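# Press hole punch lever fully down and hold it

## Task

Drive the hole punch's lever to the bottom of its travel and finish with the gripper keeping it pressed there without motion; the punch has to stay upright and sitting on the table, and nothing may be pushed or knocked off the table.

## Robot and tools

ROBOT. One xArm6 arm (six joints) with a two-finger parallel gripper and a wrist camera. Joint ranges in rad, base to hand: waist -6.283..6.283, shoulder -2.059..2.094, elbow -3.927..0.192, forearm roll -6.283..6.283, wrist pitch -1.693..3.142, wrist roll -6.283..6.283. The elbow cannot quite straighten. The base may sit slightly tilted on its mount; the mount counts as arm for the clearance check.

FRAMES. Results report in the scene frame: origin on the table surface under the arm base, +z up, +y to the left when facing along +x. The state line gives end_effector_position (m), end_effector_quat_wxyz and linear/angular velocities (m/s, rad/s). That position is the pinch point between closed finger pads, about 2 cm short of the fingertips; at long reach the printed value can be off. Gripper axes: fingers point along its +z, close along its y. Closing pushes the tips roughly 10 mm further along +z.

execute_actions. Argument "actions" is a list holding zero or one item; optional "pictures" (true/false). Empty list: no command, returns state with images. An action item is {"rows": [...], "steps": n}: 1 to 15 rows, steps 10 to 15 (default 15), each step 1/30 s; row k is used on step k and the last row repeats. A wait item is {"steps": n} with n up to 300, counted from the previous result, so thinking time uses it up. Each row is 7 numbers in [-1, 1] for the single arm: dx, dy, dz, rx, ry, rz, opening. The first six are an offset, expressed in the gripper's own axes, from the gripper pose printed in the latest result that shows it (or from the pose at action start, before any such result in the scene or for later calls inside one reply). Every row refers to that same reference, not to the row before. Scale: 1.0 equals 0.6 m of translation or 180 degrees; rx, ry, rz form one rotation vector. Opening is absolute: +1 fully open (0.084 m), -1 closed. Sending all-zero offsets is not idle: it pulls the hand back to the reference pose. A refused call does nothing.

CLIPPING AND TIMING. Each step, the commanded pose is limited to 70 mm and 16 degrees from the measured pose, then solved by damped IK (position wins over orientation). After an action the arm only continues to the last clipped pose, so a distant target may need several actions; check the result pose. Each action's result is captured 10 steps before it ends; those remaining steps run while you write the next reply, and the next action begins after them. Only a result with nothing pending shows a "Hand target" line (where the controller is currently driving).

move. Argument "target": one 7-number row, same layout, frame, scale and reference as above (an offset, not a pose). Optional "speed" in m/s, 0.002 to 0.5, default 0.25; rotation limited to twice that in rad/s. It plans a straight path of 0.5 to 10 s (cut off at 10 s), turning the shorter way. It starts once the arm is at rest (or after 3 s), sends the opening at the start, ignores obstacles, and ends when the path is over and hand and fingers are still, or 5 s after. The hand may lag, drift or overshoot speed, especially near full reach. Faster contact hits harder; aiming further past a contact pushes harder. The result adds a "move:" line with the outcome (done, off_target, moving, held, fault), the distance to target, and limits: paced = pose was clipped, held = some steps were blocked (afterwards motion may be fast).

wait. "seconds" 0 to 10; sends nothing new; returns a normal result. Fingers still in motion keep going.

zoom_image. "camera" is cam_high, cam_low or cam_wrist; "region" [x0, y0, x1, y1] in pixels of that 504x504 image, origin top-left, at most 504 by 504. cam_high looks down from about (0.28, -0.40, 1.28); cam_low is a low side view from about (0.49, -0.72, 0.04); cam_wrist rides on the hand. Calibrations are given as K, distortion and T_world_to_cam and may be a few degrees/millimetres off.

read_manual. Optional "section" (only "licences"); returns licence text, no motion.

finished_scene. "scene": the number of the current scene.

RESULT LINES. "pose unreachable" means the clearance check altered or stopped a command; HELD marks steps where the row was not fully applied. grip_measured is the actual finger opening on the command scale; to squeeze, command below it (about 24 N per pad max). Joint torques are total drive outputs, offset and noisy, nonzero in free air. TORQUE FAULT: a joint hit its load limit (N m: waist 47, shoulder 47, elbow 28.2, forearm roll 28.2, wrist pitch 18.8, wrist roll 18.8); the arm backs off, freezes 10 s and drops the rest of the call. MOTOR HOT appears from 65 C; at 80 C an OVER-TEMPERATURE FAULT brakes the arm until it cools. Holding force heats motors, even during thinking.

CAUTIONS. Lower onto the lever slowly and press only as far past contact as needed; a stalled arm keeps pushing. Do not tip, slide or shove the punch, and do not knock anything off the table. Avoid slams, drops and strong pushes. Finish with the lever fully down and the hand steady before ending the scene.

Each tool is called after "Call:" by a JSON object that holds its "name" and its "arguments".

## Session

Call:
{"name": "execute_actions", "arguments": {"actions": []}}

Scene clock: 0.00 s of 4600.00 s.
end_effector_position=(-0.0139, +0.2908, +0.2576) grip_measured=+1.00 end_effector_quat_wxyz=(-0.001, -0.518, +0.855, +0.027) end_effector_velocity=(-0.000, +0.000, +0.000) end_effector_angular_velocity=(-0.001, +0.001, +0.000)
Joint positions: [ 2.8   -0.765 -0.42  -0.646  1.662 -1.178  0.084]
Joint velocities: [-0.    -0.    -0.001  0.001 -0.    -0.001 -0.   ]
Joint torques (N m, as the arm reports them, + toward a larger angle): no reading
Motor temperatures (°C, as the motors report them): [33 29 32 28 33 33]
Hand target: -0.014, +0.291, +0.258; -0.001, -0.518, +0.855, +0.027
camera_calibration (this result's frames):
cam_wrist: T_world_to_cam=[[-0.882618, 0.467078, 0.0531425, -0.131335], [0.468936, 0.882724, 0.0299366, -0.189293], [-0.0329275, 0.0513431, -0.998138, 0.371515], [0, 0, 0, 1]] pos_world=[-0.0149189, 0.209362, 0.383469]

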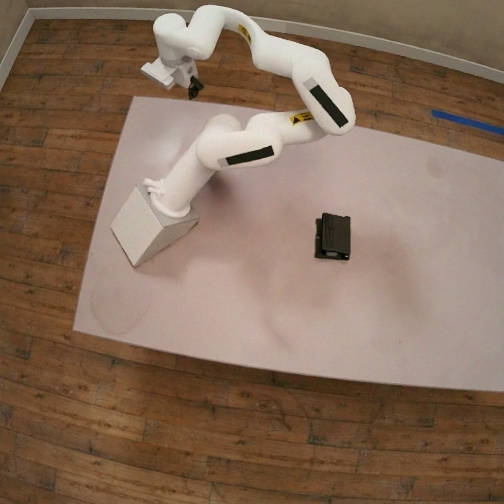

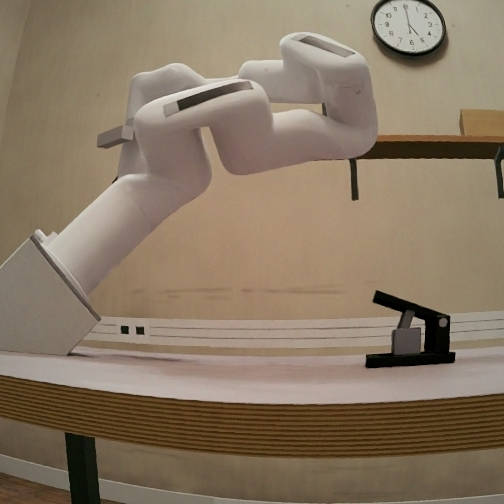

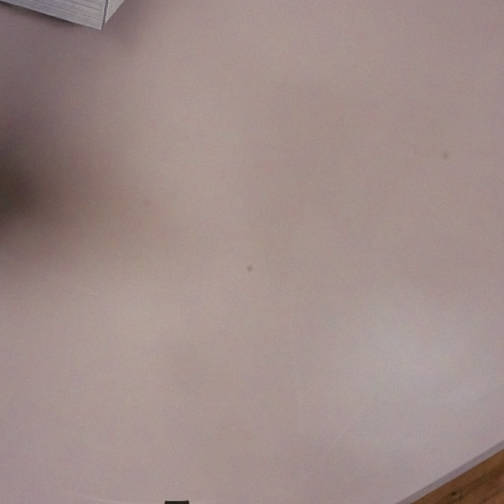

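Call:
{"name": "zoom_image", "arguments": {"camera": "cam_high", "region": [270, 175, 400, 305]}}

Call:
{"name": "zoom_image", "arguments": {"camera": "cam_low", "region": [340, 260, 494, 400]}}

Region (270, 175, 400, 305) of cam_high's 504x504 image, scaled by 3.877, with more detail than that image has.

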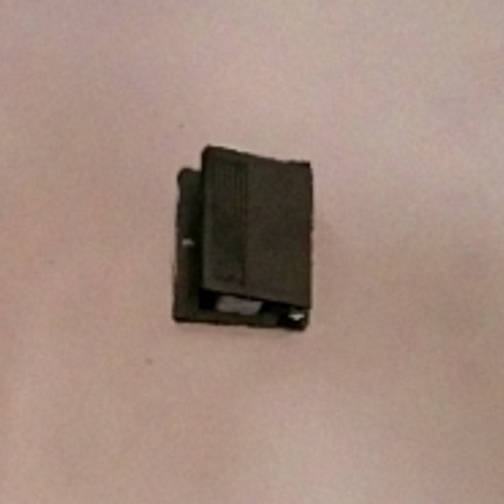

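Region (340, 260, 494, 400) of cam_low's 504x504 image, scaled by 3.273, with more detail than that image has; it fills the top 458 rows of this view, and the rest is white.

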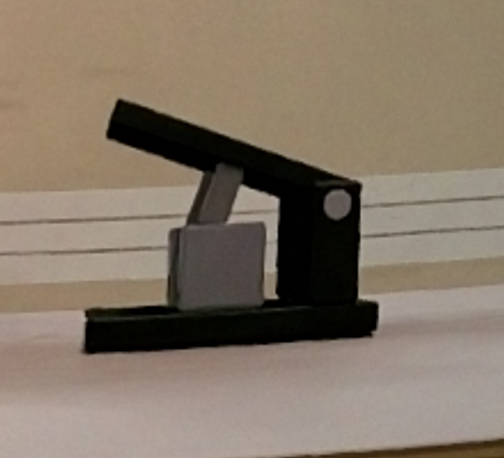

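Call:
{"name": "move", "arguments": {"target": [0.4624, -0.1997, -0.3595, 0.0179, 0.0002, 0.3161, -1], "speed": 0.25}}

Scene clock: 20.60 s of 4600.00 s.
end_effector_position=(-0.0298, -0.0203, +0.4602) grip_measured=-1.00 end_effector_quat_wxyz=(-0.000, -0.049, +0.999, -0.000) end_effector_velocity=(-0.000, -0.001, +0.000) end_effector_angular_velocity=(+0.001, -0.001, -0.002)
Joint positions: [ 3.714  0.019 -1.103 -0.009  1.864  0.65   0.   ]
Joint velocities: [ 0.002  0.005 -0.004  0.001  0.001  0.004  0.   ]
Joint torques (N m, as the arm reports them, + toward a larger angle): [-0.33 -3.86 -9.51  0.38 -0.94  0.73]
Motor temperatures (°C, as the motors report them): [33 29 33 28 33 33]
Hand target: -0.030, -0.021, +0.460; -0.000, -0.049, +0.999, -0.000
Off the commanded pose: 0.001 m, 0 deg.
Kept back: nothing.
After step 90, 15.13 s passed at rest.
move: done
camera_calibration (this result's frames):
cam_wrist: T_world_to_cam=[[-0.0908427, 0.995851, 0.00531068, 0.0455786], [0.995858, 0.0908207, 0.00425999, 0.0982346], [0.00375999, 0.00567567, -0.999977, 0.590149], [0, 0, 0, 1]] pos_world=[-0.0959062, -0.0576607, 0.589475]

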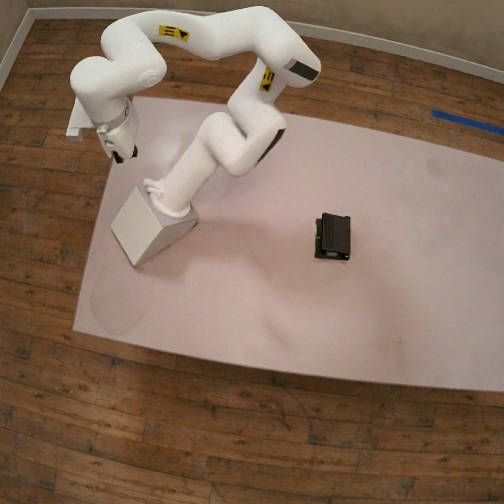

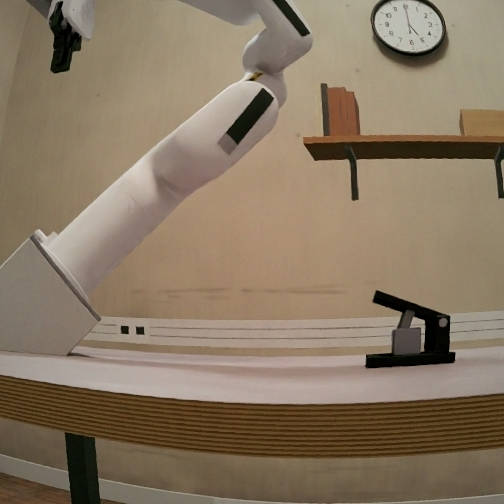

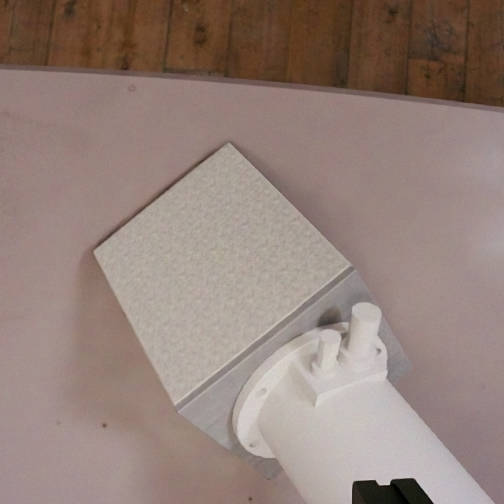

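Call:
{"name": "move", "arguments": {"target": [-0.8106, -0.0642, 0.467, 0, 0, 0, -1], "speed": 0.28}}

Scene clock: 23.93 s of 4600.00 s.
end_effector_position=(+0.4588, -0.0117, +0.1798) grip_measured=-1.00 end_effector_quat_wxyz=(+0.000, -0.049, +0.999, -0.000) end_effector_velocity=(+0.001, +0.001, -0.001) end_effector_angular_velocity=(+0.002, +0.002, +0.002)
Joint positions: [ 5.358 -0.514 -0.641  0.839  1.238  1.969  0.   ]
Joint velocities: [ 0.005  0.004 -0.002  0.001 -0.001  0.     0.   ]
Joint torques (N m, as the arm reports them, + toward a larger angle): [-4.46 -9.38 -7.51  0.37 -1.17  0.53]
Motor temperatures (°C, as the motors report them): [33 29 33 28 33 33]
Hand target: +0.459, -0.012, +0.180; +0.000, -0.049, +0.999, -0.000
Off the commanded pose: 0.001 m, 0 deg.
Kept back: nothing.
move: done
camera_calibration (this result's frames):
cam_wrist: T_world_to_cam=[[-0.0917363, 0.995768, 0.00556871, 0.0831969], [0.995773, 0.0917083, 0.00508037, -0.388085], [0.00454817, 0.00601123, -0.999972, 0.307548], [0, 0, 0, 1]] pos_world=[0.392678, -0.0491029, 0.309048]

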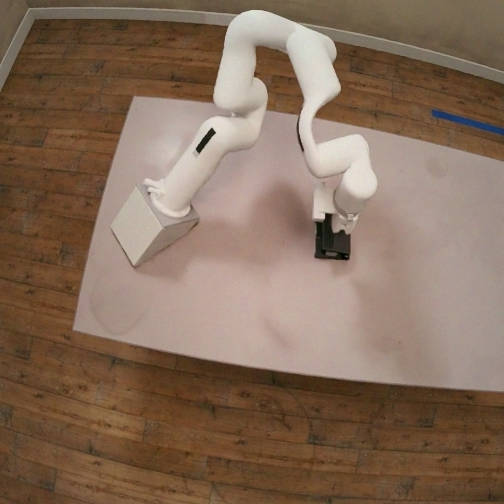

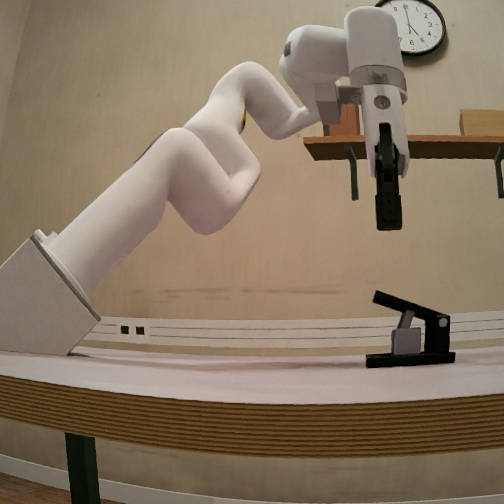

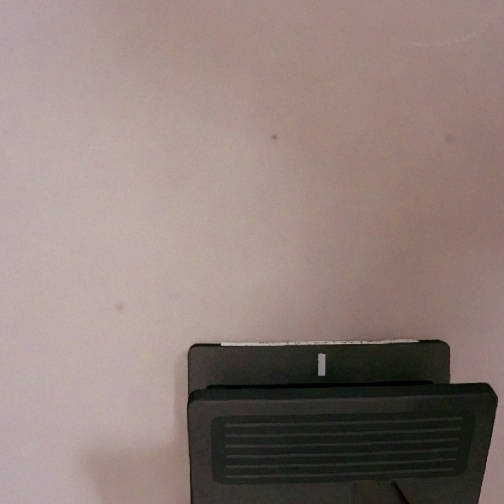

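Call:
{"name": "move", "arguments": {"target": [0, -0.0017, 0.1113, 0, 0, 0, -1], "speed": 0.12}}

Scene clock: 25.50 s of 4600.00 s.
end_effector_position=(+0.4593, -0.0128, +0.1132) grip_measured=-1.00 end_effector_quat_wxyz=(+0.001, -0.049, +0.999, -0.000) end_effector_velocity=(-0.001, -0.000, -0.001) end_effector_angular_velocity=(+0.001, +0.001, -0.002)
Joint positions: [ 5.542 -0.429 -0.568  0.937  1.012  1.947  0.   ]
Joint velocities: [ 0.002  0.002  0.002  0.002 -0.002 -0.001  0.   ]
Joint torques (N m, as the arm reports them, + toward a larger angle): [ -3.35 -13.82  -7.31   0.79  -0.82   0.52]
Motor temperatures (°C, as the motors report them): [33 29 33 28 33 33]
Hand target: +0.459, -0.013, +0.113; +0.000, -0.049, +0.999, -0.000
Off the commanded pose: 0.000 m, 0 deg.
Kept back: nothing.
move: done
camera_calibration (this result's frames):
cam_wrist: T_world_to_cam=[[-0.0919199, 0.995752, 0.00532619, 0.0848196], [0.995753, 0.0918892, 0.00574824, -0.388151], [0.00523441, 0.00583195, -0.999969, 0.240598], [0, 0, 0, 1]] pos_world=[0.39304, -0.0501955, 0.24237]

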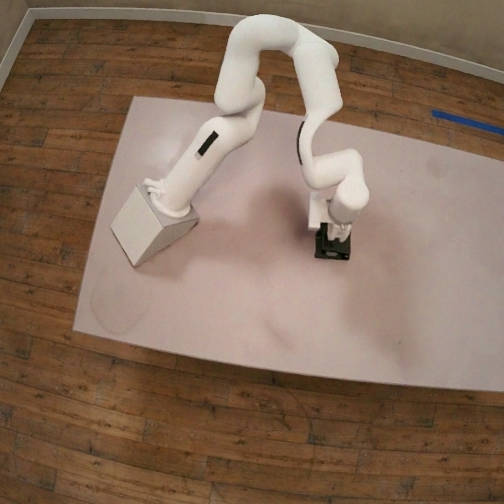

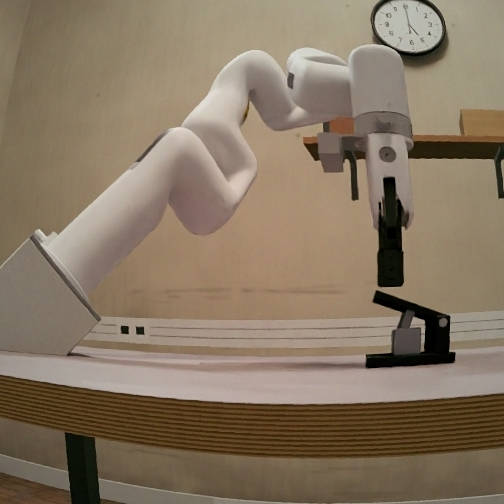

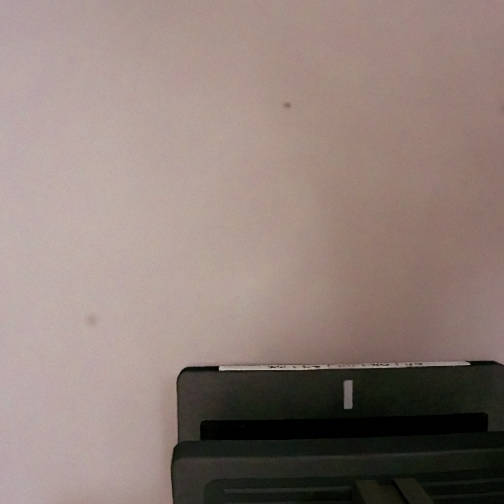

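Call:
{"name": "move", "arguments": {"target": [0, 0, 0.0587, 0, 0, 0, -1], "speed": 0.02}}

Call:
{"name": "zoom_image", "arguments": {"camera": "cam_low", "region": [340, 240, 494, 394]}}

Scene clock: 28.07 s of 4600.00 s.
end_effector_position=(+0.4590, -0.0129, +0.0778) grip_measured=-1.00 end_effector_quat_wxyz=(+0.000, -0.049, +0.999, -0.000) end_effector_velocity=(+0.001, +0.000, -0.001) end_effector_angular_velocity=(+0.000, -0.001, -0.000)
Joint positions: [ 5.637 -0.359 -0.552  1.011  0.9    1.914  0.   ]
Joint velocities: [ 0.002  0.002 -0.001  0.003 -0.002 -0.     0.   ]
Joint torques (N m, as the arm reports them, + toward a larger angle): [ -2.22 -10.53  -5.54   1.74  -0.53   0.61]
Motor temperatures (°C, as the motors report them): [33 29 33 28 33 33]
Hand target: +0.459, -0.013, +0.078; +0.001, -0.049, +0.999, -0.000
Off the commanded pose: 0.000 m, 0 deg.
Kept back: nothing.
move: done
camera_calibration (this result's frames):
cam_wrist: T_world_to_cam=[[-0.0914636, 0.995793, 0.00550883, 0.0848948], [0.995797, 0.0914344, 0.00534815, -0.387671], [0.00482196, 0.00597483, -0.999971, 0.205452], [0, 0, 0, 1]] pos_world=[0.392816, -0.0503187, 0.207052]

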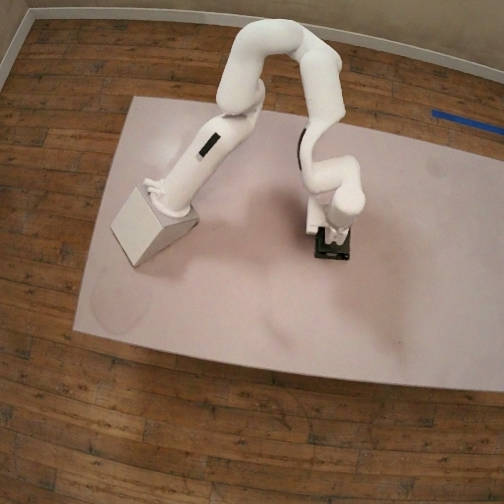

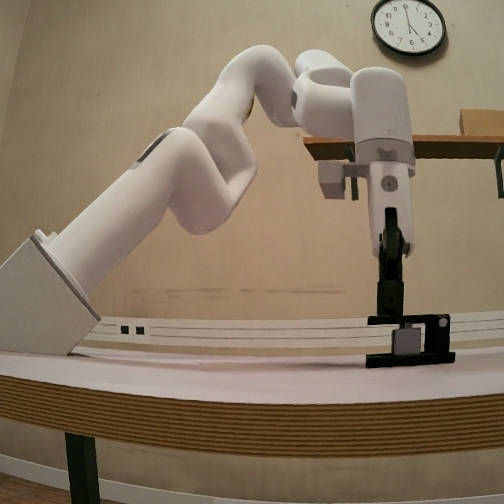

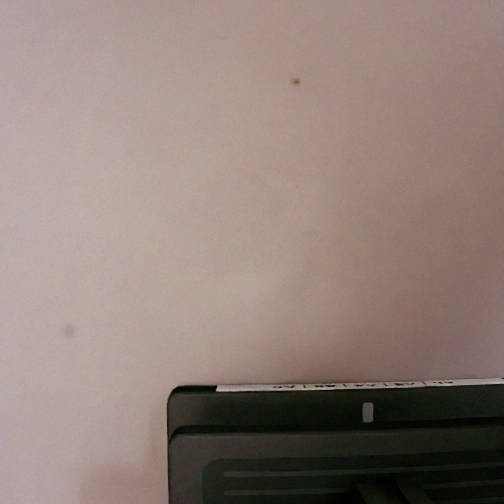

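Region (340, 240, 494, 394) of cam_low's 504x504 image, scaled by 3.273, with more detail than that image has.

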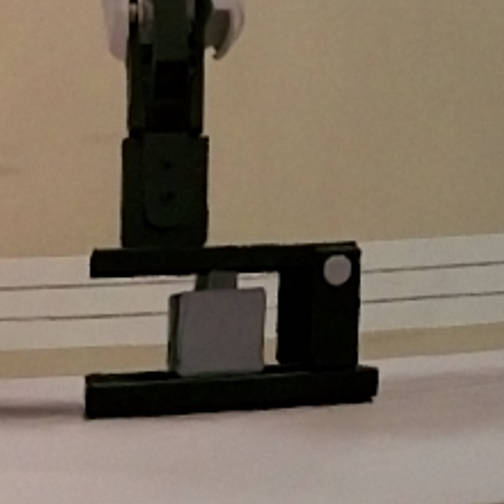

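Call:
{"name": "move", "arguments": {"target": [0, 0, 0.007, 0, 0, 0, -1], "speed": 0.006}}

Call:
{"name": "zoom_image", "arguments": {"camera": "cam_low", "region": [340, 240, 494, 394]}}

Scene clock: 29.37 s of 4600.00 s.
end_effector_position=(+0.4608, -0.0133, +0.0755) grip_measured=-1.00 end_effector_quat_wxyz=(+0.003, -0.050, +0.999, -0.002) end_effector_velocity=(-0.001, +0.000, -0.002) end_effector_angular_velocity=(+0.002, +0.003, -0.001)
Joint positions: [ 5.646 -0.353 -0.554  1.02   0.887  1.909  0.   ]
Joint velocities: [ 0.003  0.004  0.001  0.002 -0.002 -0.002  0.   ]
Joint torques (N m, as the arm reports them, + toward a larger angle): [ 5.45  7.21 -0.91  2.63 -0.01  0.36]
Motor temperatures (°C, as the motors report them): [33 29 33 28 33 33]
Hand target: +0.459, -0.013, +0.074; +0.000, -0.049, +0.999, -0.000
Off the commanded pose: 0.003 m, 0 deg.
Kept back: nothing.
move: done
camera_calibration (this result's frames):
cam_wrist: T_world_to_cam=[[-0.0935806, 0.995609, 0.0021371, 0.0866468], [0.995569, 0.0935564, 0.00949718, -0.389575], [0.00925555, 0.00301639, -0.999953, 0.201007], [0, 0, 0, 1]] pos_world=[0.394097, -0.0504255, 0.204512]

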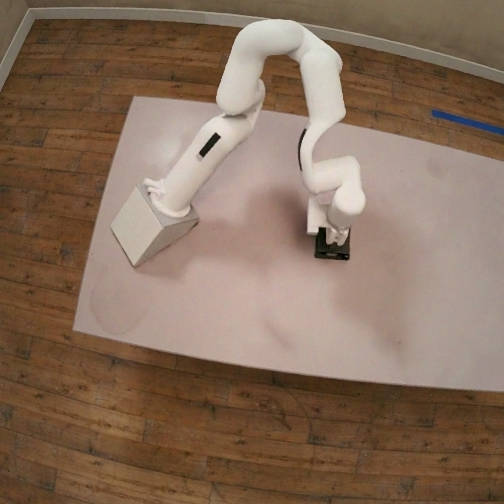

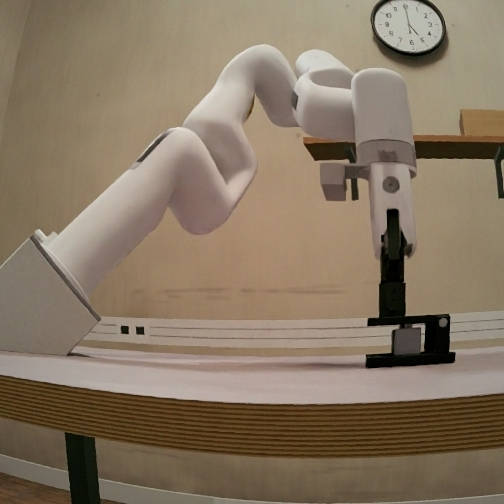

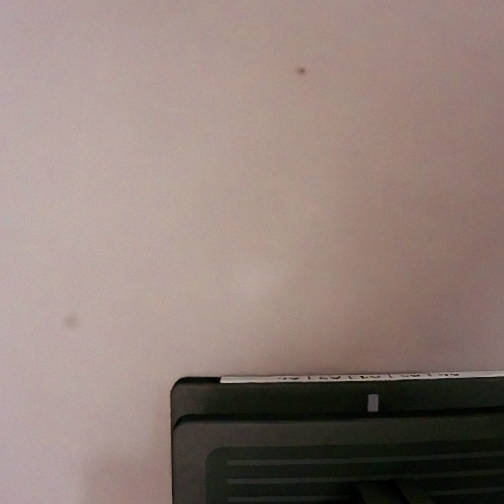

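Region (340, 240, 494, 394) of cam_low's 504x504 image, scaled by 3.273, with more detail than that image has.

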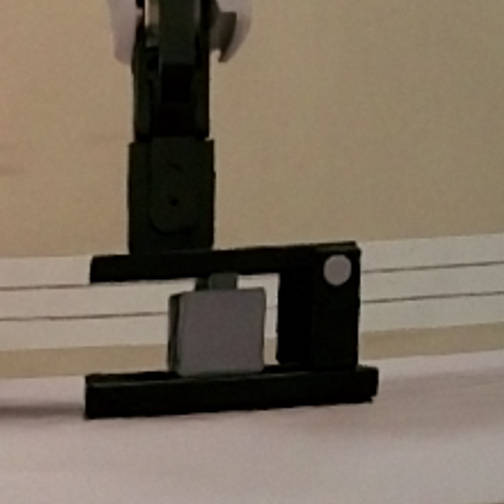

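Call:
{"name": "wait", "arguments": {"seconds": 0.5}}

Scene clock: 30.00 s of 4600.00 s.
end_effector_position=(+0.4604, -0.0131, +0.0752) grip_measured=-1.00 end_effector_quat_wxyz=(+0.003, -0.050, +0.999, -0.002) end_effector_velocity=(-0.000, -0.000, -0.000) end_effector_angular_velocity=(+0.000, +0.000, +0.001)
Joint positions: [ 5.646 -0.353 -0.553  1.021  0.887  1.909  0.   ]
Joint velocities: [-0.    -0.     0.001  0.     0.    -0.002  0.   ]
Joint torques (N m, as the arm reports them, + toward a larger angle): [ 6.78 10.12  1.01  2.23  1.23  0.42]
Motor temperatures (°C, as the motors report them): [33 29 33 28 33 33]
Hand target: +0.459, -0.013, +0.074; +0.000, -0.049, +0.999, -0.000
Off the commanded pose: 0.002 m, 0 deg.
Kept back: nothing.
Steps of this call (steps 1 to 19: nothing new was sent). Readings (end_effector_position):
1: (+0.4607, -0.0133, +0.0754)
2: (+0.4607, -0.0133, +0.0754)
4: (+0.4607, -0.0132, +0.0753)
8: (+0.4606, -0.0132, +0.0753)
19: the state above
camera_calibration (this result's frames):
cam_wrist: T_world_to_cam=[[-0.0927193, 0.995689, 0.00260571, 0.0860597], [0.99565, 0.0926909, 0.00945251, -0.38924], [0.00917024, 0.00347081, -0.999952, 0.200786], [0, 0, 0, 1]] pos_world=[0.393685, -0.0503066, 0.204231]

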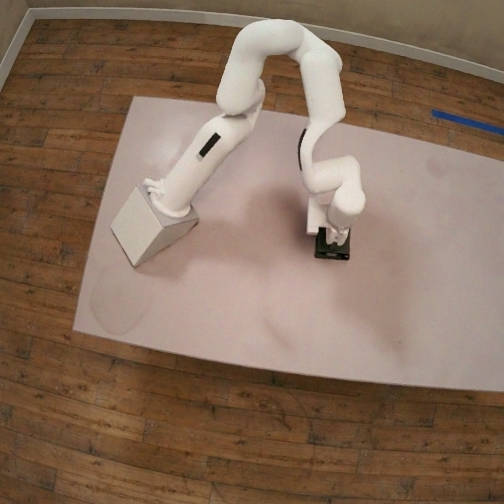

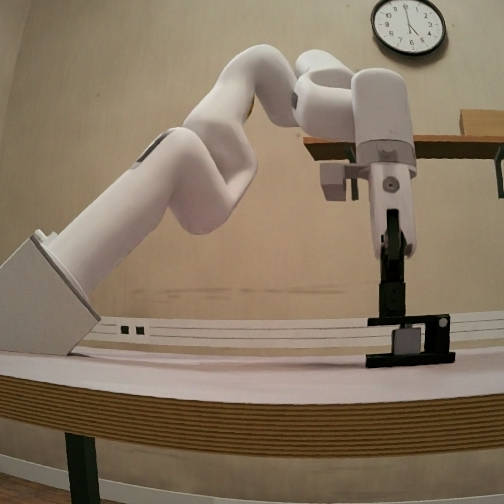

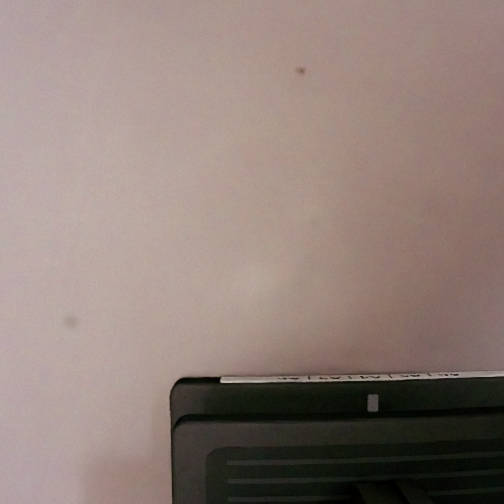

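Call:
{"name": "finished_scene", "arguments": {"scene": 2}}

The scene is finished: the task was done.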